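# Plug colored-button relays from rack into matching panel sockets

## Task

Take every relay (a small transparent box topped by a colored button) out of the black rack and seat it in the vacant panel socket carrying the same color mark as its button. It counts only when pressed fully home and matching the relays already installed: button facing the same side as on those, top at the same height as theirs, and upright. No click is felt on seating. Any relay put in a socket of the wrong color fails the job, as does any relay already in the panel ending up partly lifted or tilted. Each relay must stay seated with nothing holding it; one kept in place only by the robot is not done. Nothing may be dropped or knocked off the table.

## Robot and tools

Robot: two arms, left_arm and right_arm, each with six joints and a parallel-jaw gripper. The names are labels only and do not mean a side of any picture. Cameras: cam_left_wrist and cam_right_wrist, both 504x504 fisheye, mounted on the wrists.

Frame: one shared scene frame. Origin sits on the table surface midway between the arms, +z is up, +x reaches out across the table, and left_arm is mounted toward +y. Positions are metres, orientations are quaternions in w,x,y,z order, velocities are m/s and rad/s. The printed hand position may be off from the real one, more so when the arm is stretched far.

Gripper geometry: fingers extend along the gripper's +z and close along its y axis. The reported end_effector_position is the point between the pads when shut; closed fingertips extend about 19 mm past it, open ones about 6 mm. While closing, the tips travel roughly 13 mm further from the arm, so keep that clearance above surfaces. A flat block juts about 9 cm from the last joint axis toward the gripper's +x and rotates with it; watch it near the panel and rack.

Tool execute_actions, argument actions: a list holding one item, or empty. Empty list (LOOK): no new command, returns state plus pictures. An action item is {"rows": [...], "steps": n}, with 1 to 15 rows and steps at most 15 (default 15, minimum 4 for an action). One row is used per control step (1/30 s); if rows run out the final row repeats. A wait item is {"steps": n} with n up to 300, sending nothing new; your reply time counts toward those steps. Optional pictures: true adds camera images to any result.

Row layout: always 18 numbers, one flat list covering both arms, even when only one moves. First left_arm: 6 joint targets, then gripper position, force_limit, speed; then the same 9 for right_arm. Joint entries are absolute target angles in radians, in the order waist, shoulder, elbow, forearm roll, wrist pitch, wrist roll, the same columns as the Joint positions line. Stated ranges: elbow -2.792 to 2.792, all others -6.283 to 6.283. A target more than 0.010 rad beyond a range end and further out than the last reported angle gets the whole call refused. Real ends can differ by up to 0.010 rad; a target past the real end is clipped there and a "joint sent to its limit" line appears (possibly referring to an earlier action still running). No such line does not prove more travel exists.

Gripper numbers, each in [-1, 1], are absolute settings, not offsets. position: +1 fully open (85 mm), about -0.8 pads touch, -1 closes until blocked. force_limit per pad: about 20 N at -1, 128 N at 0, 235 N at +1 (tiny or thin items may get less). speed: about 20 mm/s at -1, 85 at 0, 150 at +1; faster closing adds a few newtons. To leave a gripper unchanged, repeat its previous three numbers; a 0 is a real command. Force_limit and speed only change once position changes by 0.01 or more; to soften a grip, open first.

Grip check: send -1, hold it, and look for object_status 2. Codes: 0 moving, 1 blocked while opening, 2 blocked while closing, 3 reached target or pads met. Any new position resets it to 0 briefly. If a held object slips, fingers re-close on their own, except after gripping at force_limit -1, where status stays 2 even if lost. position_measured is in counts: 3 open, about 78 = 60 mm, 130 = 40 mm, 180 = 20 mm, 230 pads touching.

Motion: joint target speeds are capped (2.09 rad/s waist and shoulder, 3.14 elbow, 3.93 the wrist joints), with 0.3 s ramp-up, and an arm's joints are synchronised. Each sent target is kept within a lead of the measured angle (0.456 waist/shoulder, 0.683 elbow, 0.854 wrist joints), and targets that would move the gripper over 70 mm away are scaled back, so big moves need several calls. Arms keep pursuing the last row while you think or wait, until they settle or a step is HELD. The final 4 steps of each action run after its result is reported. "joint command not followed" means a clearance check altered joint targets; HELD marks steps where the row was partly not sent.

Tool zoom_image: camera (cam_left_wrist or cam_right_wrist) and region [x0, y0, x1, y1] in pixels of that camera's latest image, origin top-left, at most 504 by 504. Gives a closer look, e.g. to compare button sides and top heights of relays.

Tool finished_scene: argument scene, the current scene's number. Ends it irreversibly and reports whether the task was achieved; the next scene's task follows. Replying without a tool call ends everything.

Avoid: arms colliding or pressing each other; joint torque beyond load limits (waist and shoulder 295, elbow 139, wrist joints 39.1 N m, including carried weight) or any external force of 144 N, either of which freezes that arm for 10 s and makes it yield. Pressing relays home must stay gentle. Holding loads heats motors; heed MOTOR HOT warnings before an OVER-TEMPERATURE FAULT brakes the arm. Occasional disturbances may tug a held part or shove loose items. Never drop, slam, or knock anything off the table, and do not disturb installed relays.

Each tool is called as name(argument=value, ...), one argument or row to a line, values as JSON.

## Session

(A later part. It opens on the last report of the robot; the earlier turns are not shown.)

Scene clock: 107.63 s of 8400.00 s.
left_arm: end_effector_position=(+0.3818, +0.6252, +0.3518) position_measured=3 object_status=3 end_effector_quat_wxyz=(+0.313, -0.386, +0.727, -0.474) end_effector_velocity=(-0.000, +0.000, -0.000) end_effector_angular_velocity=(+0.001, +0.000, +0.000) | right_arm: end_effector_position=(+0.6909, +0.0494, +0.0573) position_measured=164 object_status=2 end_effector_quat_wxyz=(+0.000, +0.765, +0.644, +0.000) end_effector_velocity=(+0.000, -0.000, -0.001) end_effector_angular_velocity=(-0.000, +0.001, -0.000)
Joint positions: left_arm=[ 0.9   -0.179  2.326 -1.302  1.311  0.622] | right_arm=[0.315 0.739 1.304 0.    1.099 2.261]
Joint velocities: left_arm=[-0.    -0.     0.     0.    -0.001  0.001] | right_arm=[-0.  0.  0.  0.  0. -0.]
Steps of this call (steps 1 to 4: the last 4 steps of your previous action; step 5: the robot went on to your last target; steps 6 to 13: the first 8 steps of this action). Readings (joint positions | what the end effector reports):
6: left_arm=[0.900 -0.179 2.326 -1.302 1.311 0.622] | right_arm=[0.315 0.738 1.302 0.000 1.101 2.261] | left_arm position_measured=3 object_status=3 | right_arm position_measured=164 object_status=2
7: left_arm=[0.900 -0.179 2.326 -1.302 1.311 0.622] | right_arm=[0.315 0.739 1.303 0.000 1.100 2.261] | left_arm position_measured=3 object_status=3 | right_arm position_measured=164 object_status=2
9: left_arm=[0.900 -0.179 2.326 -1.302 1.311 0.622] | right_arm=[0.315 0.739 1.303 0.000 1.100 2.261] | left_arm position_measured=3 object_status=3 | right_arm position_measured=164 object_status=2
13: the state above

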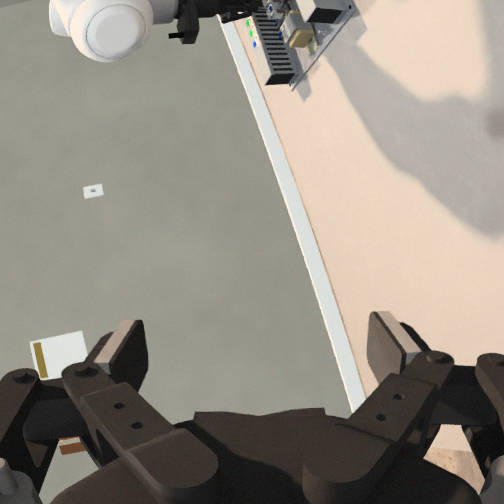

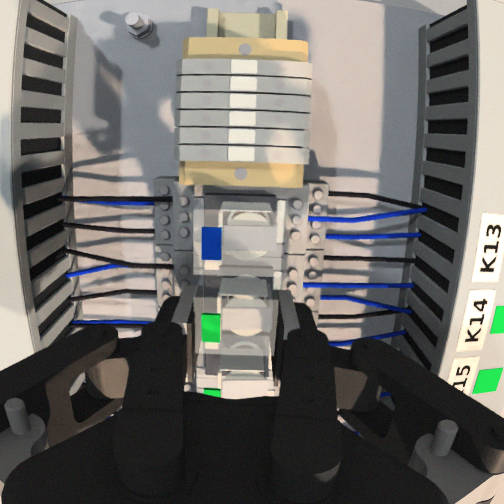

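execute_actions(
  actions=[
    {"rows":[[0.9,-0.179,2.326,-1.302,1.311,0.622,1,0,0,0.3153,0.7388,1.3030,0,1.0998,2.2609,0,-0.5,-0.3]],"steps":15},
  ],
  pictures=true,
)

zoom_image(
  camera="cam_right_wrist",
  region=[130,170,370,410],
)

execute_actions(
  actions=[
    {"rows":[[0.9,-0.179,2.326,-1.302,1.311,0.622,1,0,0,0.3153,0.6861,1.2453,0,1.2102,2.2609,0,-0.5,-0.3]],"steps":13},
  ],
)

execute_actions(
  actions=[
    {"rows":[[0.9,-0.179,2.326,-1.302,1.311,0.622,1,0,0,0.3169,0.6920,1.2350,0,1.2146,0.6917,0,-0.5,-0.3]],"steps":15},
  ],
)

execute_actions(
  actions=[
    {"steps":14},
  ],
  pictures=true,
)

zoom_image(
  camera="cam_right_wrist",
  region=[160,190,330,300],
)

Scene clock: 108.33 s of 8400.00 s.
left_arm: end_effector_position=(+0.3818, +0.6252, +0.3518) position_measured=3 object_status=3 end_effector_quat_wxyz=(+0.313, -0.386, +0.727, -0.474) end_effector_velocity=(-0.000, +0.000, -0.000) end_effector_angular_velocity=(-0.000, +0.000, +0.001) | right_arm: end_effector_position=(+0.6908, +0.0494, +0.0575) position_measured=129 object_status=0 end_effector_quat_wxyz=(-0.000, +0.765, +0.644, -0.000) end_effector_velocity=(-0.000, +0.000, +0.000) end_effector_angular_velocity=(-0.001, -0.000, +0.001)
Joint positions: left_arm=[ 0.9   -0.179  2.326 -1.302  1.311  0.622] | right_arm=[0.315 0.739 1.303 0.    1.1   2.261]
Joint velocities: left_arm=[ 0.001  0.     0.     0.    -0.     0.   ] | right_arm=[ 0.     0.    -0.    -0.001  0.001 -0.   ]
Steps of this call (steps 1 to 4: the last 4 steps of your previous action; steps 5 to 10: the robot went on to your last target; steps 11 to 21: the first 11 steps of this action). Readings (joint positions | what the end effector reports):
11: left_arm=[0.900 -0.179 2.326 -1.302 1.311 0.622] | right_arm=[0.315 0.739 1.304 0.000 1.099 2.261] | left_arm position_measured=3 object_status=3 | right_arm position_measured=164 object_status=0
12: left_arm=[0.900 -0.179 2.326 -1.302 1.311 0.622] | right_arm=[0.315 0.739 1.304 0.000 1.099 2.261] | left_arm position_measured=3 object_status=3 | right_arm position_measured=164 object_status=0
14: left_arm=[0.900 -0.179 2.326 -1.302 1.311 0.622] | right_arm=[0.315 0.739 1.304 0.000 1.099 2.261] | left_arm position_measured=3 object_status=3 | right_arm position_measured=157 object_status=0
18: left_arm=[0.900 -0.179 2.326 -1.302 1.311 0.622] | right_arm=[0.315 0.739 1.303 0.000 1.100 2.261] | left_arm position_measured=3 object_status=3 | right_arm position_measured=135 object_status=0
21: the state above

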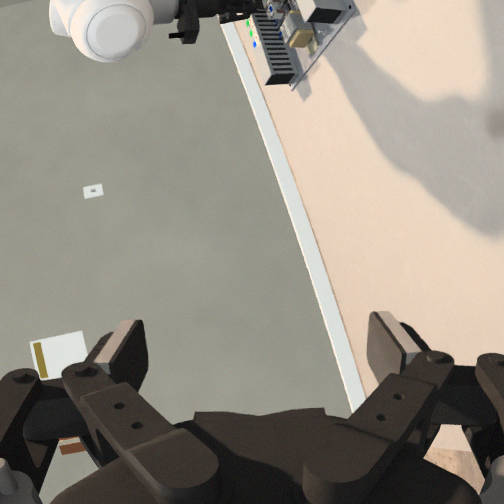

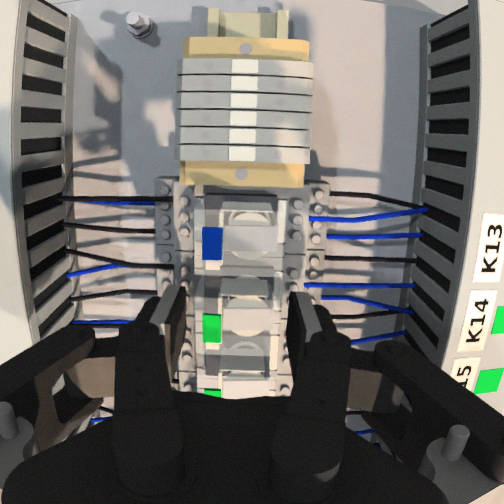

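Region (130, 170, 370, 410) of cam_right_wrist's 504x504 image, scaled by 2.100, with more detail than that image has.

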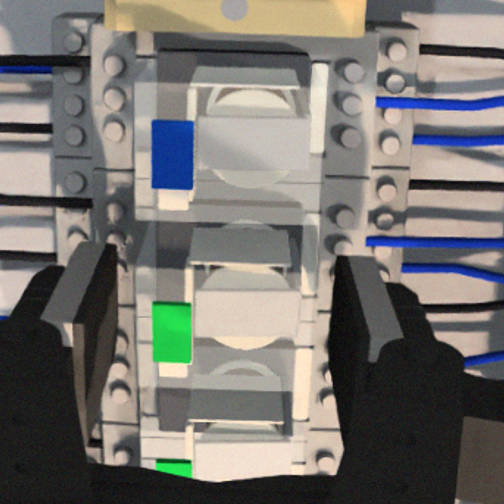

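Scene clock: 108.77 s of 8400.00 s.
left_arm: end_effector_position=(+0.3818, +0.6252, +0.3518) position_measured=3 object_status=3 end_effector_quat_wxyz=(+0.313, -0.386, +0.727, -0.474) end_effector_velocity=(-0.000, -0.001, -0.000) end_effector_angular_velocity=(+0.000, -0.000, -0.002) | right_arm: end_effector_position=(+0.6909, +0.0494, +0.1360) position_measured=129 object_status=3 end_effector_quat_wxyz=(-0.000, +0.765, +0.644, +0.000) end_effector_velocity=(+0.000, +0.000, +0.001) end_effector_angular_velocity=(+0.001, -0.000, -0.000)
Joint positions: left_arm=[ 0.9   -0.179  2.326 -1.302  1.311  0.622] | right_arm=[0.315 0.686 1.246 0.    1.21  2.261]
Joint velocities: left_arm=[-0.001  0.     0.001  0.     0.001  0.002] | right_arm=[-0.    -0.    -0.002  0.     0.002  0.   ]
Steps of this call (steps 1 to 4: the last 4 steps of your previous action; steps 5 to 13: the first 9 steps of this action). Readings (joint positions | what the end effector reports):
5: left_arm=[0.900 -0.179 2.326 -1.302 1.311 0.622] | right_arm=[0.315 0.739 1.303 0.000 1.100 2.261] | left_arm position_measured=3 object_status=3 | right_arm position_measured=129 object_status=0
6: left_arm=[0.900 -0.179 2.326 -1.302 1.311 0.622] | right_arm=[0.315 0.736 1.300 0.000 1.107 2.261] | left_arm position_measured=3 object_status=3 | right_arm position_measured=129 object_status=0
8: left_arm=[0.900 -0.179 2.326 -1.302 1.311 0.622] | right_arm=[0.315 0.711 1.272 0.000 1.160 2.261] | left_arm position_measured=3 object_status=3 | right_arm position_measured=129 object_status=3
12: left_arm=[0.900 -0.179 2.326 -1.302 1.311 0.622] | right_arm=[0.315 0.685 1.246 0.000 1.210 2.261] | left_arm position_measured=3 object_status=3 | right_arm position_measured=129 object_status=3
13: the state above

Scene clock: 109.27 s of 8400.00 s.
left_arm: end_effector_position=(+0.3818, +0.6252, +0.3518) position_measured=3 object_status=3 end_effector_quat_wxyz=(+0.313, -0.386, +0.727, -0.474) end_effector_velocity=(+0.000, -0.001, -0.000) end_effector_angular_velocity=(-0.002, +0.001, -0.001) | right_arm: end_effector_position=(+0.6927, +0.0516, +0.1358) position_measured=129 object_status=3 end_effector_quat_wxyz=(+0.000, +0.489, +0.872, +0.000) end_effector_velocity=(+0.005, +0.007, +0.000) end_effector_angular_velocity=(+0.000, -0.000, +3.733)
Joint positions: left_arm=[ 0.9   -0.179  2.326 -1.302  1.311  0.622] | right_arm=[ 0.316  0.69   1.238 -0.     1.213  1.543]
Joint velocities: left_arm=[-0.001  0.     0.001 -0.     0.    -0.002] | right_arm=[ 0.004  0.013 -0.022  0.     0.009 -3.729]
Steps of this call (steps 1 to 4: the last 4 steps of your previous action; steps 5 to 15: the first 11 steps of this action). Readings (joint positions | what the end effector reports):
5: left_arm=[0.900 -0.179 2.326 -1.302 1.311 0.622] | right_arm=[0.315 0.686 1.245 0.000 1.210 2.260] | left_arm position_measured=3 object_status=3 | right_arm position_measured=129 object_status=3
6: left_arm=[0.900 -0.179 2.326 -1.302 1.311 0.622] | right_arm=[0.315 0.686 1.245 0.000 1.210 2.252] | left_arm position_measured=3 object_status=3 | right_arm position_measured=129 object_status=3
8: left_arm=[0.900 -0.179 2.326 -1.302 1.311 0.622] | right_arm=[0.315 0.686 1.244 0.000 1.211 2.193] | left_arm position_measured=3 object_status=3 | right_arm position_measured=129 object_status=3
12: left_arm=[0.900 -0.179 2.326 -1.302 1.311 0.622] | right_arm=[0.316 0.688 1.241 0.000 1.212 1.902] | left_arm position_measured=3 object_status=3 | right_arm position_measured=129 object_status=3
15: the state above

Scene clock: 109.73 s of 8400.00 s.
left_arm: end_effector_position=(+0.3818, +0.6252, +0.3518) position_measured=3 object_status=3 end_effector_quat_wxyz=(+0.313, -0.386, +0.727, -0.474) end_effector_velocity=(-0.000, -0.000, -0.000) end_effector_angular_velocity=(-0.001, +0.001, +0.001) | right_arm: end_effector_position=(+0.6935, +0.0526, +0.1358) position_measured=129 object_status=3 end_effector_quat_wxyz=(-0.000, +0.086, +0.996, -0.000) end_effector_velocity=(-0.000, +0.001, +0.001) end_effector_angular_velocity=(+0.001, -0.001, +0.003)
Joint positions: left_arm=[ 0.9   -0.179  2.326 -1.302  1.311  0.622] | right_arm=[ 0.317  0.692  1.235 -0.     1.215  0.692]
Joint velocities: left_arm=[-0.    -0.     0.    -0.    -0.    -0.001] | right_arm=[ 0.001 -0.001 -0.     0.001 -0.    -0.003]
Kept back: nothing.
Steps of this call (steps 1 to 4: the last 4 steps of your previous action; steps 5 to 14: the robot went on to your last target). Readings (joint positions | what the end effector reports):
1: left_arm=[0.900 -0.179 2.326 -1.302 1.311 0.622] | right_arm=[0.317 0.691 1.237 -0.000 1.214 1.417] | left_arm position_measured=3 object_status=3 | right_arm position_measured=129 object_status=3
2: left_arm=[0.900 -0.179 2.326 -1.302 1.311 0.622] | right_arm=[0.317 0.691 1.237 -0.000 1.214 1.292] | left_arm position_measured=3 object_status=3 | right_arm position_measured=129 object_status=3
4: left_arm=[0.900 -0.179 2.326 -1.302 1.311 0.622] | right_arm=[0.317 0.691 1.236 -0.000 1.214 1.063] | left_arm position_measured=3 object_status=3 | right_arm position_measured=129 object_status=3
8: left_arm=[0.900 -0.179 2.326 -1.302 1.311 0.622] | right_arm=[0.317 0.692 1.235 -0.000 1.215 0.765] | left_arm position_measured=3 object_status=3 | right_arm position_measured=129 object_status=3
14: the state above

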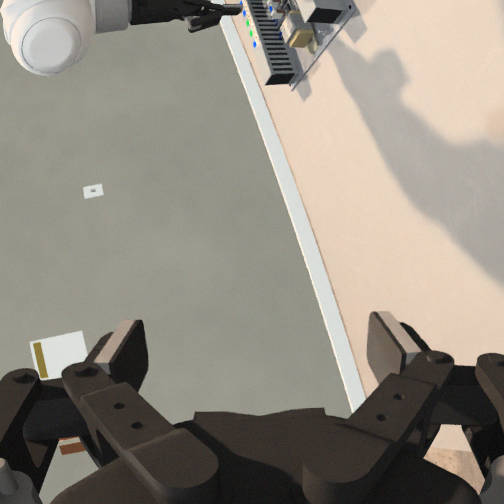

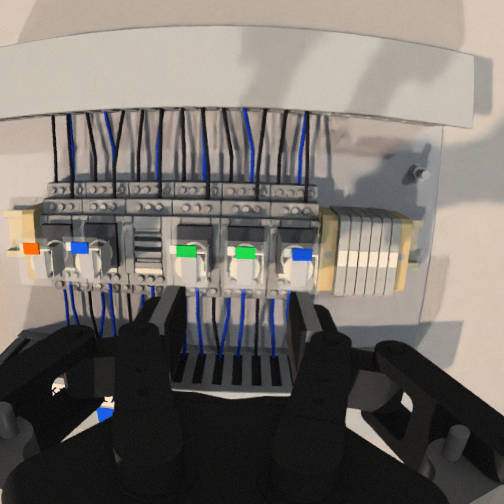

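Region (160, 190, 330, 300) of cam_right_wrist's 504x504 image, scaled by 2.965, with more detail than that image has; it fills the top 326 rows of this view, and the rest is white.

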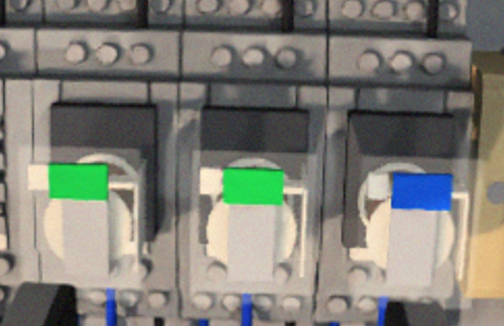

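execute_actions(
  actions=[
    {"rows":[[0.9,-0.179,2.326,-1.302,1.311,0.622,1,0,0,-0.0003,0.4401,1.6644,0,1.0371,2.2563,0,-0.5,-0.3]],"steps":15},
  ],
)

execute_actions(
  actions=[
    {"steps":12},
  ],
)

execute_actions(
  actions=[
    {"rows":[[0.9,-0.179,2.326,-1.302,1.311,0.622,1,0,0,-0.0003,0.5034,1.7137,0,0.9245,2.2563,0,-0.5,-0.3]],"steps":15},
  ],
  pictures=true,
)

zoom_image(
  camera="cam_right_wrist",
  region=[130,170,370,410],
)

Scene clock: 110.50 s of 8400.00 s.
left_arm: end_effector_position=(+0.3818, +0.6252, +0.3518) position_measured=3 object_status=3 end_effector_quat_wxyz=(+0.313, -0.386, +0.727, -0.474) end_effector_velocity=(+0.000, -0.001, -0.000) end_effector_angular_velocity=(+0.000, -0.000, -0.002) | right_arm: end_effector_position=(+0.6871, -0.0853, +0.1358) position_measured=129 object_status=3 end_effector_quat_wxyz=(-0.000, +0.364, +0.932, -0.000) end_effector_velocity=(-0.068, -0.432, -0.005) end_effector_angular_velocity=(-0.002, -0.002, -2.266)
Joint positions: left_arm=[ 0.9   -0.179  2.326 -1.302  1.311  0.622] | right_arm=[ 0.18   0.584  1.421 -0.     1.138  1.128]
Joint velocities: left_arm=[-0.001  0.     0.     0.     0.     0.001] | right_arm=[-0.443 -0.353  0.6   -0.    -0.248  1.823]
Steps of this call (steps 1 to 12: the robot went on to your last target; steps 13 to 23: the first 11 steps of this action). Readings (joint positions | what the end effector reports):
13: left_arm=[0.900 -0.179 2.326 -1.302 1.311 0.622] | right_arm=[0.317 0.692 1.235 -0.000 1.215 0.692] | left_arm position_measured=3 object_status=3 | right_arm position_measured=129 object_status=3
14: left_arm=[0.900 -0.179 2.326 -1.302 1.311 0.622] | right_arm=[0.314 0.690 1.238 -0.000 1.214 0.698] | left_arm position_measured=3 object_status=3 | right_arm position_measured=129 object_status=3
16: left_arm=[0.900 -0.179 2.326 -1.302 1.311 0.622] | right_arm=[0.294 0.674 1.267 -0.000 1.202 0.755] | left_arm position_measured=3 object_status=3 | right_arm position_measured=129 object_status=3
20: left_arm=[0.900 -0.179 2.326 -1.302 1.311 0.622] | right_arm=[0.226 0.621 1.358 -0.000 1.164 0.955] | left_arm position_measured=3 object_status=3 | right_arm position_measured=129 object_status=3
23: the state above

Scene clock: 110.90 s of 8400.00 s.
left_arm: end_effector_position=(+0.3818, +0.6252, +0.3518) position_measured=3 object_status=3 end_effector_quat_wxyz=(+0.313, -0.386, +0.727, -0.474) end_effector_velocity=(+0.000, +0.001, +0.000) end_effector_angular_velocity=(+0.001, -0.000, +0.001) | right_arm: end_effector_position=(+0.6449, -0.2310, +0.1311) position_measured=129 object_status=3 end_effector_quat_wxyz=(-0.000, +0.804, +0.594, -0.000) end_effector_velocity=(-0.106, -0.243, -0.013) end_effector_angular_velocity=(+0.000, -0.003, -2.261)
Joint positions: left_arm=[ 0.9   -0.179  2.326 -1.302  1.311  0.622] | right_arm=[ 0.022  0.458  1.634 -0.     1.05   2.096]
Joint velocities: left_arm=[ 0.     0.    -0.001  0.    -0.001 -0.   ] | right_arm=[-0.281 -0.225  0.38  -0.    -0.157  1.98 ]
Kept back: nothing.
Steps of this call (steps 1 to 4: the last 4 steps of your previous action; steps 5 to 12: the robot went on to your last target). Readings (joint positions | what the end effector reports):
1: left_arm=[0.900 -0.179 2.326 -1.302 1.311 0.622] | right_arm=[0.165 0.572 1.441 -0.000 1.130 1.192] | left_arm position_measured=3 object_status=3 | right_arm position_measured=129 object_status=3
2: left_arm=[0.900 -0.179 2.326 -1.302 1.311 0.622] | right_arm=[0.150 0.560 1.460 -0.000 1.122 1.259] | left_arm position_measured=3 object_status=3 | right_arm position_measured=129 object_status=3
4: left_arm=[0.900 -0.179 2.326 -1.302 1.311 0.622] | right_arm=[0.122 0.538 1.498 -0.000 1.106 1.406] | left_arm position_measured=3 object_status=3 | right_arm position_measured=129 object_status=3
8: left_arm=[0.900 -0.179 2.326 -1.302 1.311 0.622] | right_arm=[0.071 0.497 1.568 -0.000 1.077 1.755] | left_arm position_measured=3 object_status=3 | right_arm position_measured=129 object_status=3
12: the state above

Scene clock: 111.27 s of 8400.00 s.
left_arm: end_effector_position=(+0.3818, +0.6252, +0.3518) position_measured=3 object_status=3 end_effector_quat_wxyz=(+0.313, -0.386, +0.727, -0.474) end_effector_velocity=(-0.000, +0.001, -0.000) end_effector_angular_velocity=(+0.001, -0.000, +0.001) | right_arm: end_effector_position=(+0.6361, -0.2503, +0.0597) position_measured=129 object_status=3 end_effector_quat_wxyz=(+0.000, +0.855, +0.518, -0.000) end_effector_velocity=(+0.000, +0.000, -0.000) end_effector_angular_velocity=(-0.000, +0.000, -0.000)
Joint positions: left_arm=[ 0.9   -0.179  2.326 -1.302  1.311  0.622] | right_arm=[-0.     0.504  1.713 -0.     0.925  2.256]
Joint velocities: left_arm=[ 0.001  0.     0.    -0.    -0.001  0.002] | right_arm=[ 0.     0.    -0.    -0.    -0.     0.001]
Steps of this call (steps 1 to 11: the first 11 steps of this action). Readings (joint positions | what the end effector reports):
1: left_arm=[0.900 -0.179 2.326 -1.302 1.311 0.622] | right_arm=[0.014 0.451 1.645 -0.000 1.045 2.156] | left_arm position_measured=3 object_status=3 | right_arm position_measured=129 object_status=3
2: left_arm=[0.900 -0.179 2.326 -1.302 1.311 0.622] | right_arm=[0.007 0.448 1.658 -0.000 1.037 2.202] | left_arm position_measured=3 object_status=3 | right_arm position_measured=129 object_status=3
4: left_arm=[0.900 -0.179 2.326 -1.302 1.311 0.622] | right_arm=[0.001 0.463 1.691 -0.000 0.986 2.250] | left_arm position_measured=3 object_status=3 | right_arm position_measured=129 object_status=3
8: left_arm=[0.900 -0.179 2.326 -1.302 1.311 0.622] | right_arm=[-0.000 0.504 1.714 -0.000 0.925 2.256] | left_arm position_measured=3 object_status=3 | right_arm position_measured=129 object_status=3
11: the state above

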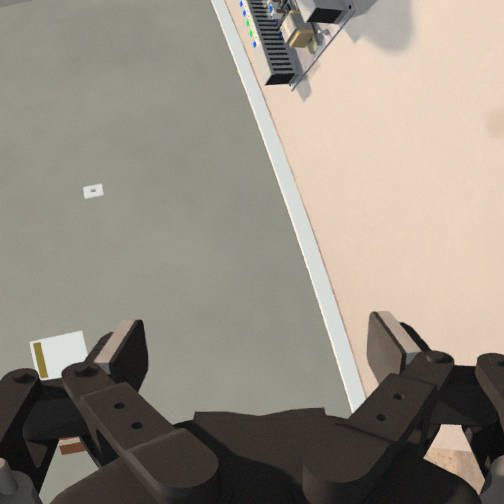

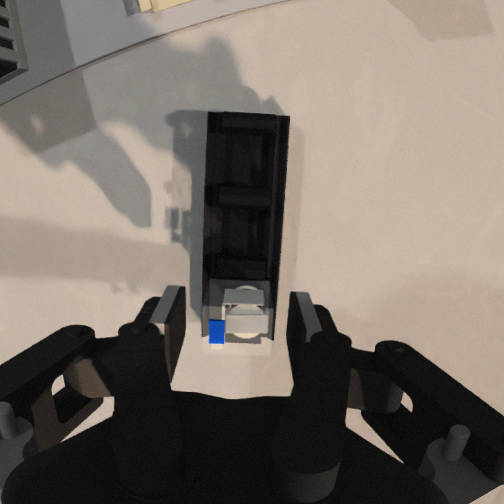

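Region (130, 170, 370, 410) of cam_right_wrist's 504x504 image, scaled by 2.100, with more detail than that image has.

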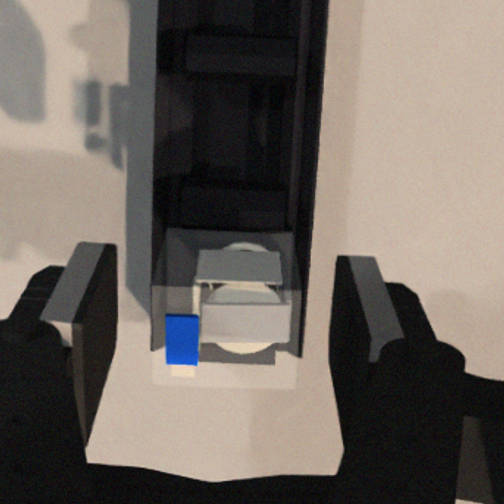

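Descend to grip height.

execute_actions(
  actions=[
    {"rows":[[0.9,-0.179,2.326,-1.302,1.311,0.622,1,0,0,-0.0003,0.5279,1.7274,0,0.8863,2.2563,0,-0.5,-0.3]],"steps":12},
  ],
  pictures=true,
)

zoom_image(
  camera="cam_right_wrist",
  region=[130,170,370,410],
)

Scene clock: 112.90 s of 8400.00 s.
left_arm: end_effector_position=(+0.3818, +0.6252, +0.3518) position_measured=3 object_status=3 end_effector_quat_wxyz=(+0.313, -0.386, +0.727, -0.474) end_effector_velocity=(+0.000, -0.000, -0.000) end_effector_angular_velocity=(-0.000, -0.000, -0.001) | right_arm: end_effector_position=(+0.6360, -0.2504, +0.0356) position_measured=129 object_status=3 end_effector_quat_wxyz=(-0.000, +0.855, +0.518, +0.000) end_effector_velocity=(+0.000, +0.000, -0.001) end_effector_angular_velocity=(-0.000, +0.000, +0.000)
Joint positions: left_arm=[ 0.9   -0.179  2.326 -1.302  1.311  0.622] | right_arm=[-0.     0.528  1.727  0.     0.886  2.256]
Joint velocities: left_arm=[-0.     0.     0.    -0.     0.001  0.001] | right_arm=[ 0.     0.001 -0.    -0.    -0.001 -0.   ]
Steps of this call (steps 1 to 4: the last 4 steps of your previous action; steps 5 to 15: the robot went on to your last target; steps 16 to 41: nothing new was sent; steps 42 to 49: the first 8 steps of this action). Readings (joint positions | what the end effector reports):
42: left_arm=[0.900 -0.179 2.326 -1.302 1.311 0.622] | right_arm=[-0.000 0.503 1.714 0.000 0.924 2.256] | left_arm position_measured=3 object_status=3 | right_arm position_measured=129 object_status=3
43: left_arm=[0.900 -0.179 2.326 -1.302 1.311 0.622] | right_arm=[-0.000 0.506 1.716 0.000 0.918 2.256] | left_arm position_measured=3 object_status=3 | right_arm position_measured=129 object_status=3
45: left_arm=[0.900 -0.179 2.326 -1.302 1.311 0.622] | right_arm=[-0.000 0.525 1.727 0.000 0.891 2.256] | left_arm position_measured=3 object_status=3 | right_arm position_measured=129 object_status=3
49: the state above

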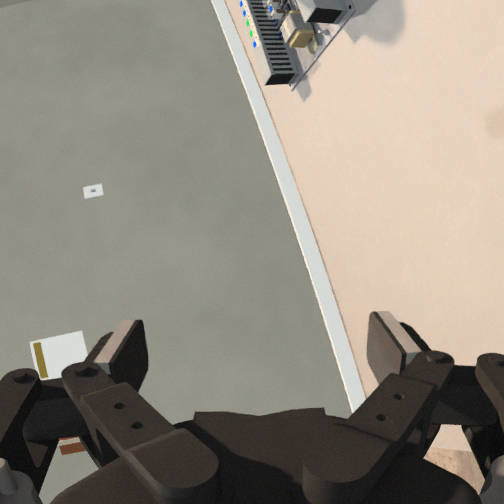

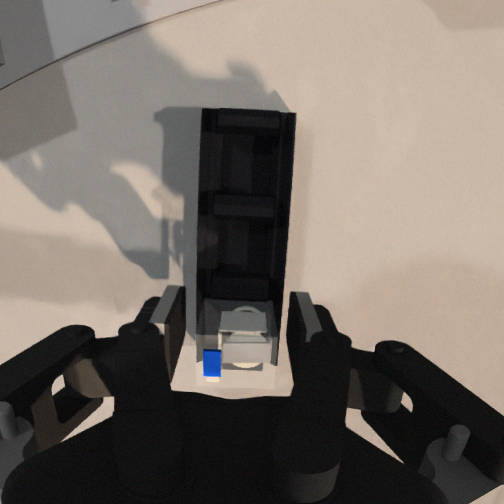

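Region (130, 170, 370, 410) of cam_right_wrist's 504x504 image, scaled by 2.100, with more detail than that image has.

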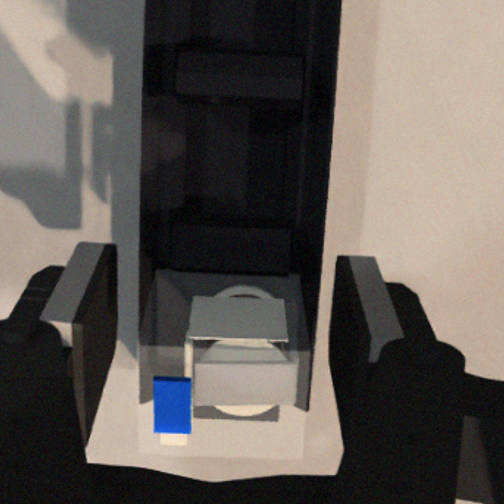

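execute_actions(
  actions=[
    {"rows":[[0.9,-0.179,2.326,-1.302,1.311,0.622,1,0,0,-0.0097,0.5203,1.7404,0,0.8809,2.2469,0,-0.5,-0.3]],"steps":12},
  ],
  pictures=true,
)

zoom_image(
  camera="cam_right_wrist",
  region=[130,170,370,410],
)

Scene clock: 113.43 s of 8400.00 s.
left_arm: end_effector_position=(+0.3818, +0.6252, +0.3518) position_measured=3 object_status=3 end_effector_quat_wxyz=(+0.313, -0.386, +0.727, -0.474) end_effector_velocity=(-0.000, +0.000, -0.000) end_effector_angular_velocity=(+0.000, -0.000, +0.001) | right_arm: end_effector_position=(+0.6318, -0.2583, +0.0353) position_measured=129 object_status=3 end_effector_quat_wxyz=(-0.000, +0.855, +0.518, -0.000) end_effector_velocity=(-0.000, -0.000, +0.001) end_effector_angular_velocity=(-0.000, -0.001, +0.002)
Joint positions: left_arm=[ 0.9   -0.179  2.326 -1.302  1.311  0.622] | right_arm=[-0.01   0.521  1.74  -0.     0.881  2.247]
Joint velocities: left_arm=[ 0.001 -0.     0.     0.    -0.     0.   ] | right_arm=[-0.    -0.001  0.001 -0.    -0.    -0.002]
Steps of this call (steps 1 to 4: the last 4 steps of your previous action; steps 5 to 8: the robot went on to your last target; steps 9 to 16: the first 8 steps of this action). Readings (joint positions | what the end effector reports):
9: left_arm=[0.900 -0.179 2.326 -1.302 1.311 0.622] | right_arm=[-0.000 0.528 1.727 0.000 0.886 2.256] | left_arm position_measured=3 object_status=3 | right_arm position_measured=129 object_status=3
10: left_arm=[0.900 -0.179 2.326 -1.302 1.311 0.622] | right_arm=[-0.003 0.526 1.732 0.000 0.884 2.254] | left_arm position_measured=3 object_status=3 | right_arm position_measured=129 object_status=3
12: left_arm=[0.900 -0.179 2.326 -1.302 1.311 0.622] | right_arm=[-0.009 0.521 1.740 -0.000 0.881 2.248] | left_arm position_measured=3 object_status=3 | right_arm position_measured=129 object_status=3
16: the state above

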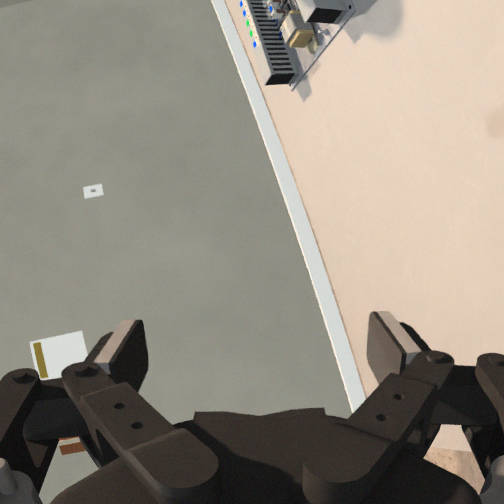

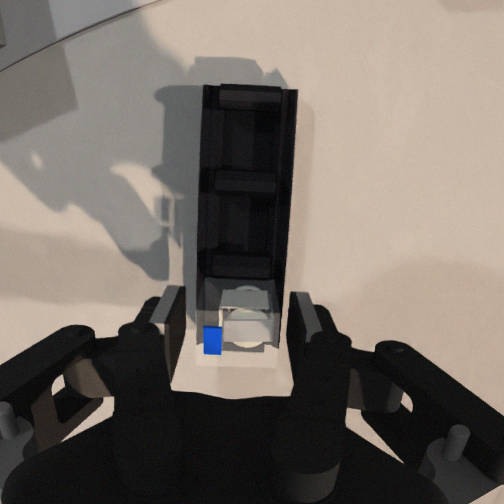

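Region (130, 170, 370, 410) of cam_right_wrist's 504x504 image, scaled by 2.100, with more detail than that image has.

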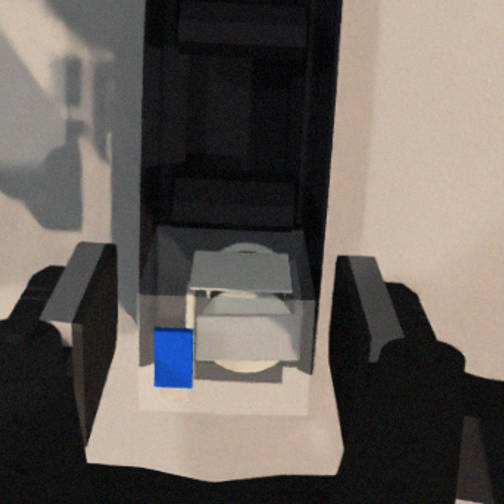

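execute_actions(
  actions=[
    {"rows":[[0.9,-0.179,2.326,-1.302,1.311,0.622,1,0,0,-0.0142,0.5167,1.7466,0,0.8783,2.2424,0,-0.5,-0.3]],"steps":11},
  ],
  pictures=true,
)

zoom_image(
  camera="cam_right_wrist",
  region=[130,170,370,410],
)

Scene clock: 115.03 s of 8400.00 s.
left_arm: end_effector_position=(+0.3818, +0.6252, +0.3518) position_measured=3 object_status=3 end_effector_quat_wxyz=(+0.313, -0.386, +0.727, -0.474) end_effector_velocity=(-0.000, +0.000, -0.000) end_effector_angular_velocity=(+0.001, -0.000, +0.000) | right_arm: end_effector_position=(+0.6298, -0.2621, +0.0355) position_measured=129 object_status=3 end_effector_quat_wxyz=(-0.000, +0.855, +0.518, +0.000) end_effector_velocity=(+0.000, -0.000, +0.001) end_effector_angular_velocity=(+0.000, -0.001, -0.000)
Joint positions: left_arm=[ 0.9   -0.179  2.326 -1.302  1.311  0.622] | right_arm=[-0.014  0.517  1.747  0.     0.878  2.242]
Joint velocities: left_arm=[ 0.001  0.     0.001 -0.    -0.     0.001] | right_arm=[-0.    -0.001  0.     0.    -0.    -0.   ]
Steps of this call (steps 1 to 4: the last 4 steps of your previous action; steps 5 to 15: the robot went on to your last target; steps 16 to 41: nothing new was sent; steps 42 to 48: the first 7 steps of this action). Readings (joint positions | what the end effector reports):
42: left_arm=[0.900 -0.179 2.326 -1.302 1.311 0.622] | right_arm=[-0.010 0.520 1.741 0.000 0.881 2.247] | left_arm position_measured=3 object_status=3 | right_arm position_measured=129 object_status=3
43: left_arm=[0.900 -0.179 2.326 -1.302 1.311 0.622] | right_arm=[-0.012 0.519 1.743 0.000 0.880 2.245] | left_arm position_measured=3 object_status=3 | right_arm position_measured=129 object_status=3
45: left_arm=[0.900 -0.179 2.326 -1.302 1.311 0.622] | right_arm=[-0.014 0.517 1.746 0.000 0.878 2.243] | left_arm position_measured=3 object_status=3 | right_arm position_measured=129 object_status=3
48: the state above

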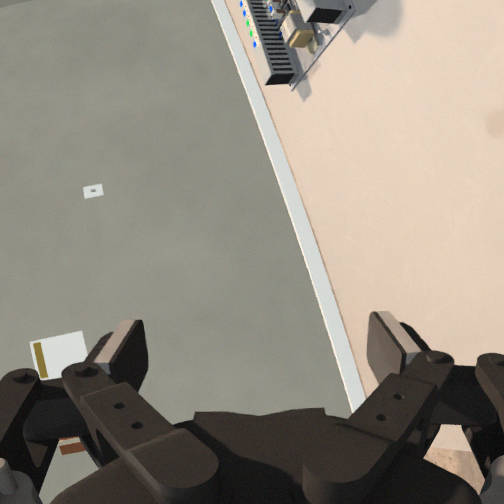

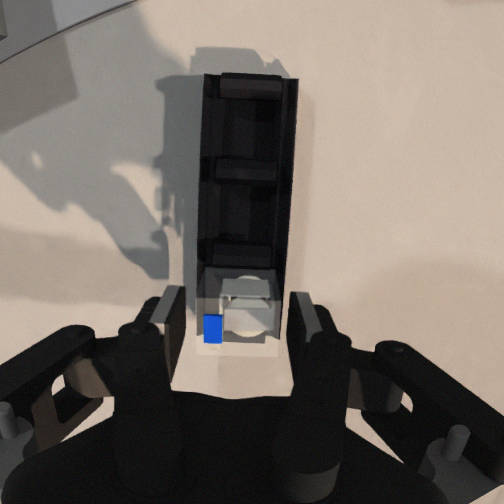

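Region (130, 170, 370, 410) of cam_right_wrist's 504x504 image, scaled by 2.100, with more detail than that image has.

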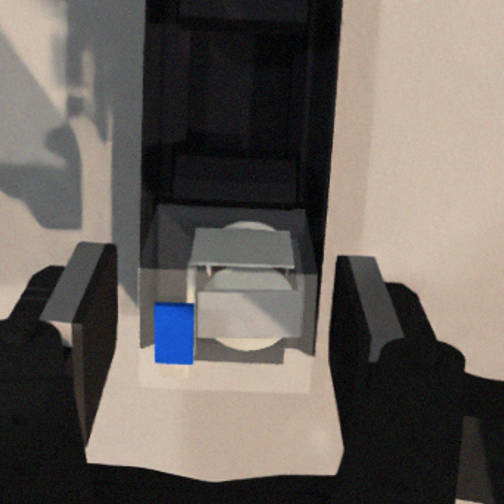

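execute_actions(
  actions=[
    {"rows":[[0.9,-0.179,2.326,-1.302,1.311,0.622,1,0,0,-0.0142,0.5167,1.7466,0,0.8783,2.2424,-1,-0.5,-0.3]],"steps":15},
  ],
)

execute_actions(
  actions=[
    {"rows":[[0.9,-0.179,2.326,-1.302,1.311,0.622,1,0,0,-0.0142,0.5138,1.7446,0,0.8832,2.2424,-1,-0.5,-0.3],[0.9,-0.179,2.326,-1.302,1.311,0.622,1,0,0,-0.0142,0.5110,1.7426,0,0.8880,2.2424,-1,-0.5,-0.3],[0.9,-0.179,2.326,-1.302,1.311,0.622,1,0,0,-0.0142,0.5054,1.7386,0,0.8976,2.2424,-1,-0.5,-0.3],[0.9,-0.179,2.326,-1.302,1.311,0.622,1,0,0,-0.0142,0.4980,1.7333,0,0.9103,2.2424,-1,-0.5,-0.3],[0.9,-0.179,2.326,-1.302,1.311,0.622,1,0,0,-0.0142,0.4850,1.7241,0,0.9325,2.2424,-1,-0.5,-0.3],[0.9,-0.179,2.326,-1.302,1.311,0.622,1,0,0,-0.0142,0.4278,1.6834,0,1.0304,2.2424,-1,-0.5,-0.3]],"steps":15},
  ],
  pictures=true,
)

zoom_image(
  camera="cam_right_wrist",
  region=[130,170,370,410],
)

Scene clock: 115.80 s of 8400.00 s.
left_arm: end_effector_position=(+0.3818, +0.6252, +0.3518) position_measured=3 object_status=3 end_effector_quat_wxyz=(+0.313, -0.386, +0.727, -0.474) end_effector_velocity=(+0.000, +0.000, -0.000) end_effector_angular_velocity=(-0.000, +0.000, +0.001) | right_arm: end_effector_position=(+0.6298, -0.2621, +0.0355) position_measured=164 object_status=0 end_effector_quat_wxyz=(+0.000, +0.855, +0.518, +0.000) end_effector_velocity=(+0.000, -0.000, -0.000) end_effector_angular_velocity=(-0.001, +0.000, +0.001)
Joint positions: left_arm=[ 0.9   -0.179  2.326 -1.302  1.311  0.622] | right_arm=[-0.014  0.517  1.747 -0.     0.878  2.242]
Joint velocities: left_arm=[ 0.     0.    -0.    -0.    -0.    -0.001] | right_arm=[ 0.     0.001 -0.    -0.001 -0.    -0.   ]
Steps of this call (steps 1 to 4: the last 4 steps of your previous action; steps 5 to 12: the robot went on to your last target; steps 13 to 23: the first 11 steps of this action). Readings (joint positions | what the end effector reports):
13: left_arm=[0.900 -0.179 2.326 -1.302 1.311 0.622] | right_arm=[-0.014 0.517 1.747 0.000 0.878 2.242] | left_arm position_measured=3 object_status=3 | right_arm position_measured=129 object_status=0
14: left_arm=[0.900 -0.179 2.326 -1.302 1.311 0.622] | right_arm=[-0.014 0.517 1.747 0.000 0.878 2.242] | left_arm position_measured=3 object_status=3 | right_arm position_measured=129 object_status=0
16: left_arm=[0.900 -0.179 2.326 -1.302 1.311 0.622] | right_arm=[-0.014 0.517 1.747 0.000 0.878 2.242] | left_arm position_measured=3 object_status=3 | right_arm position_measured=136 object_status=0
20: left_arm=[0.900 -0.179 2.326 -1.302 1.311 0.622] | right_arm=[-0.014 0.517 1.747 -0.000 0.878 2.242] | left_arm position_measured=3 object_status=3 | right_arm position_measured=158 object_status=0
23: the state above

Scene clock: 116.30 s of 8400.00 s.
left_arm: end_effector_position=(+0.3818, +0.6252, +0.3518) position_measured=3 object_status=3 end_effector_quat_wxyz=(+0.313, -0.386, +0.727, -0.474) end_effector_velocity=(+0.000, +0.001, +0.000) end_effector_angular_velocity=(+0.001, -0.000, +0.001) | right_arm: end_effector_position=(+0.6303, -0.2621, +0.1295) position_measured=164 object_status=2 end_effector_quat_wxyz=(+0.000, +0.855, +0.518, +0.001) end_effector_velocity=(-0.010, -0.001, +0.079) end_effector_angular_velocity=(-0.000, +0.003, -0.000)
Joint positions: left_arm=[ 0.9   -0.179  2.326 -1.302  1.311  0.622] | right_arm=[-0.014  0.428  1.684 -0.     1.028  2.242]
Joint velocities: left_arm=[ 0.     0.    -0.001 -0.    -0.001  0.001] | right_arm=[ 0.    -0.079 -0.044  0.001  0.127  0.   ]
Steps of this call (steps 1 to 4: the last 4 steps of your previous action; steps 5 to 15: the first 11 steps of this action). Readings (joint positions | what the end effector reports):
5: left_arm=[0.900 -0.179 2.326 -1.302 1.311 0.622] | right_arm=[-0.014 0.517 1.747 -0.000 0.878 2.242] | left_arm position_measured=3 object_status=3 | right_arm position_measured=164 object_status=2
6: left_arm=[0.900 -0.179 2.326 -1.302 1.311 0.622] | right_arm=[-0.014 0.515 1.746 -0.000 0.880 2.242] | left_arm position_measured=3 object_status=3 | right_arm position_measured=164 object_status=2
8: left_arm=[0.900 -0.179 2.326 -1.302 1.311 0.622] | right_arm=[-0.014 0.509 1.741 -0.000 0.891 2.242] | left_arm position_measured=3 object_status=3 | right_arm position_measured=164 object_status=2
12: left_arm=[0.900 -0.179 2.326 -1.302 1.311 0.622] | right_arm=[-0.014 0.465 1.710 -0.000 0.968 2.242] | left_arm position_measured=3 object_status=3 | right_arm position_measured=164 object_status=2
15: the state above

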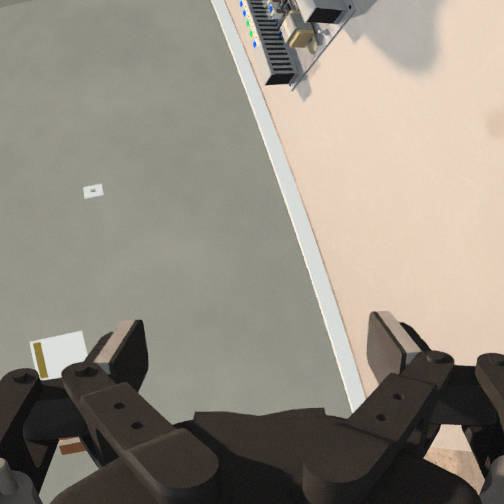

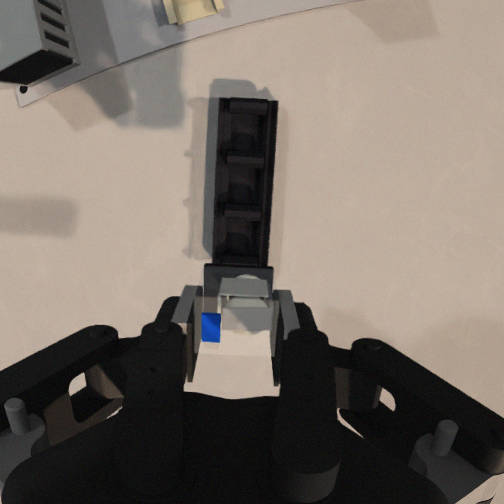

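Region (130, 170, 370, 410) of cam_right_wrist's 504x504 image, scaled by 2.100, with more detail than that image has.

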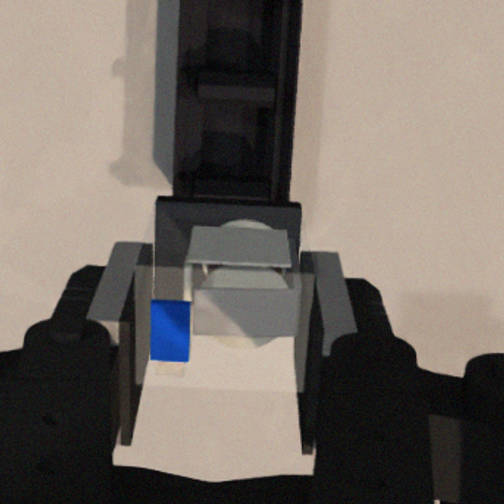

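execute_actions(
  actions=[
    {"rows":[[0.9,-0.179,2.326,-1.302,1.311,0.622,1,0,0,0.2641,0.6298,1.3427,0,1.1691,2.2097,-1,-0.5,-0.3]],"steps":15},
  ],
)

execute_actions(
  actions=[
    {"steps":14},
  ],
)

execute_actions(
  actions=[
    {"rows":[[0.9,-0.179,2.326,-1.302,1.311,0.622,1,0,0,0.2641,0.6544,1.3709,0,1.1163,2.2097,-1,-0.5,-0.3]],"steps":14},
  ],
  pictures=true,
)

zoom_image(
  camera="cam_right_wrist",
  region=[130,120,370,360],
)

Scene clock: 117.07 s of 8400.00 s.
left_arm: end_effector_position=(+0.3818, +0.6252, +0.3518) position_measured=3 object_status=3 end_effector_quat_wxyz=(+0.313, -0.386, +0.727, -0.474) end_effector_velocity=(-0.000, +0.001, +0.000) end_effector_angular_velocity=(+0.001, -0.001, +0.001) | right_arm: end_effector_position=(+0.6753, -0.1071, +0.1356) position_measured=164 object_status=2 end_effector_quat_wxyz=(-0.000, +0.801, +0.599, +0.000) end_effector_velocity=(+0.082, +0.543, +0.006) end_effector_angular_velocity=(-0.000, +0.001, +0.644)
Joint positions: left_arm=[ 0.9   -0.179  2.326 -1.302  1.311  0.622] | right_arm=[0.161 0.555 1.469 0.    1.117 2.222]
Joint velocities: left_arm=[ 0.002  0.    -0.    -0.     0.001  0.001] | right_arm=[ 0.576  0.419 -0.703  0.     0.285 -0.067]
Steps of this call (steps 1 to 4: the last 4 steps of your previous action; steps 5 to 12: the robot went on to your last target; steps 13 to 23: the first 11 steps of this action). Readings (joint positions | what the end effector reports):
13: left_arm=[0.900 -0.179 2.326 -1.302 1.311 0.622] | right_arm=[-0.014 0.428 1.683 -0.000 1.030 2.242] | left_arm position_measured=3 object_status=3 | right_arm position_measured=164 object_status=2
14: left_arm=[0.900 -0.179 2.326 -1.302 1.311 0.622] | right_arm=[-0.010 0.431 1.679 -0.000 1.033 2.242] | left_arm position_measured=3 object_status=3 | right_arm position_measured=164 object_status=2
16: left_arm=[0.900 -0.179 2.326 -1.302 1.311 0.622] | right_arm=[0.019 0.452 1.642 -0.000 1.047 2.238] | left_arm position_measured=3 object_status=3 | right_arm position_measured=164 object_status=2
20: left_arm=[0.900 -0.179 2.326 -1.302 1.311 0.622] | right_arm=[0.102 0.512 1.541 0.000 1.088 2.229] | left_arm position_measured=3 object_status=3 | right_arm position_measured=164 object_status=2
23: the state above

Scene clock: 117.53 s of 8400.00 s.
left_arm: end_effector_position=(+0.3818, +0.6252, +0.3518) position_measured=3 object_status=3 end_effector_quat_wxyz=(+0.313, -0.386, +0.727, -0.474) end_effector_velocity=(-0.000, +0.001, -0.000) end_effector_angular_velocity=(+0.001, +0.000, +0.001) | right_arm: end_effector_position=(+0.6826, -0.0073, +0.1358) position_measured=164 object_status=2 end_effector_quat_wxyz=(-0.000, +0.765, +0.644, +0.000) end_effector_velocity=(-0.001, +0.001, +0.001) end_effector_angular_velocity=(+0.001, -0.001, +0.002)
Joint positions: left_arm=[ 0.9   -0.179  2.326 -1.302  1.311  0.622] | right_arm=[0.264 0.63  1.343 0.    1.169 2.21 ]
Joint velocities: left_arm=[ 0.001  0.    -0.    -0.    -0.001  0.   ] | right_arm=[ 0.002 -0.001 -0.     0.    -0.    -0.   ]
Kept back: nothing.
Steps of this call (steps 1 to 4: the last 4 steps of your previous action; steps 5 to 14: the robot went on to your last target). Readings (joint positions | what the end effector reports):
1: left_arm=[0.900 -0.179 2.326 -1.302 1.311 0.622] | right_arm=[0.180 0.569 1.446 0.000 1.127 2.220] | left_arm position_measured=3 object_status=3 | right_arm position_measured=164 object_status=2
2: left_arm=[0.900 -0.179 2.326 -1.302 1.311 0.622] | right_arm=[0.199 0.583 1.422 0.000 1.137 2.217] | left_arm position_measured=3 object_status=3 | right_arm position_measured=164 object_status=2
4: left_arm=[0.900 -0.179 2.326 -1.302 1.311 0.622] | right_arm=[0.237 0.610 1.376 0.000 1.155 2.213] | left_arm position_measured=3 object_status=3 | right_arm position_measured=164 object_status=2
8: left_arm=[0.900 -0.179 2.326 -1.302 1.311 0.622] | right_arm=[0.264 0.630 1.343 0.000 1.169 2.210] | left_arm position_measured=3 object_status=3 | right_arm position_measured=164 object_status=2
14: the state above

Scene clock: 117.87 s of 8400.00 s.
left_arm: end_effector_position=(+0.3818, +0.6252, +0.3518) position_measured=3 object_status=3 end_effector_quat_wxyz=(+0.313, -0.386, +0.727, -0.474) end_effector_velocity=(+0.000, -0.000, -0.000) end_effector_angular_velocity=(+0.003, -0.000, -0.001) | right_arm: end_effector_position=(+0.6825, -0.0073, +0.0995) position_measured=164 object_status=2 end_effector_quat_wxyz=(-0.000, +0.765, +0.644, -0.000) end_effector_velocity=(-0.001, -0.001, +0.001) end_effector_angular_velocity=(+0.001, -0.001, -0.000)
Joint positions: left_arm=[ 0.9   -0.179  2.326 -1.302  1.311  0.622] | right_arm=[ 0.264  0.655  1.371 -0.     1.116  2.21 ]
Joint velocities: left_arm=[-0.002 -0.     0.    -0.    -0.002  0.002] | right_arm=[-0.    -0.003  0.003  0.    -0.001 -0.   ]
Steps of this call (steps 1 to 10: the first 10 steps of this action). Readings (joint positions | what the end effector reports):
1: left_arm=[0.900 -0.179 2.326 -1.302 1.311 0.622] | right_arm=[0.264 0.630 1.343 0.000 1.169 2.210] | left_arm position_measured=3 object_status=3 | right_arm position_measured=164 object_status=2
2: left_arm=[0.900 -0.179 2.326 -1.302 1.311 0.622] | right_arm=[0.264 0.633 1.346 0.000 1.163 2.210] | left_arm position_measured=3 object_status=3 | right_arm position_measured=164 object_status=2
4: left_arm=[0.900 -0.179 2.326 -1.302 1.311 0.622] | right_arm=[0.264 0.651 1.367 -0.000 1.125 2.210] | left_arm position_measured=3 object_status=3 | right_arm position_measured=164 object_status=2
8: left_arm=[0.900 -0.179 2.326 -1.302 1.311 0.622] | right_arm=[0.264 0.655 1.371 -0.000 1.117 2.210] | left_arm position_measured=3 object_status=3 | right_arm position_measured=164 object_status=2
10: the state above

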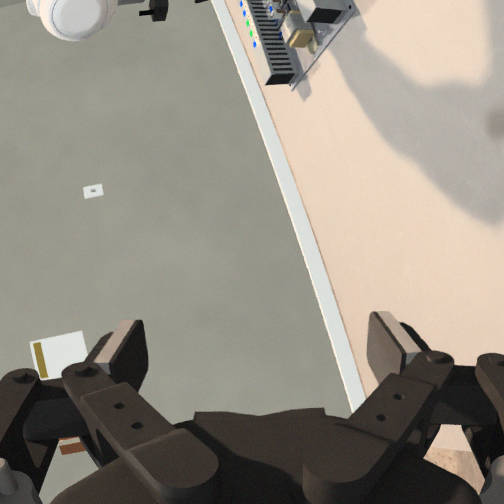

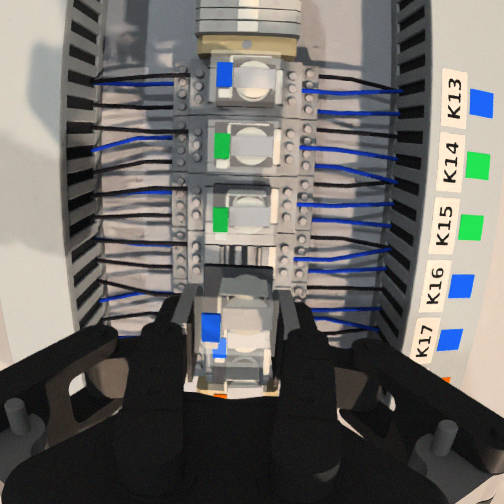

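Region (130, 120, 370, 360) of cam_right_wrist's 504x504 image, scaled by 2.100, with more detail than that image has.

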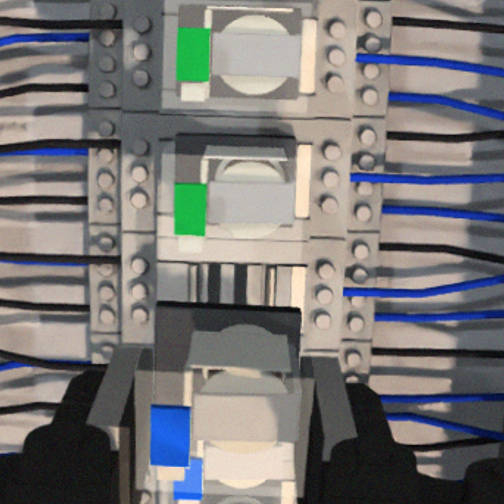

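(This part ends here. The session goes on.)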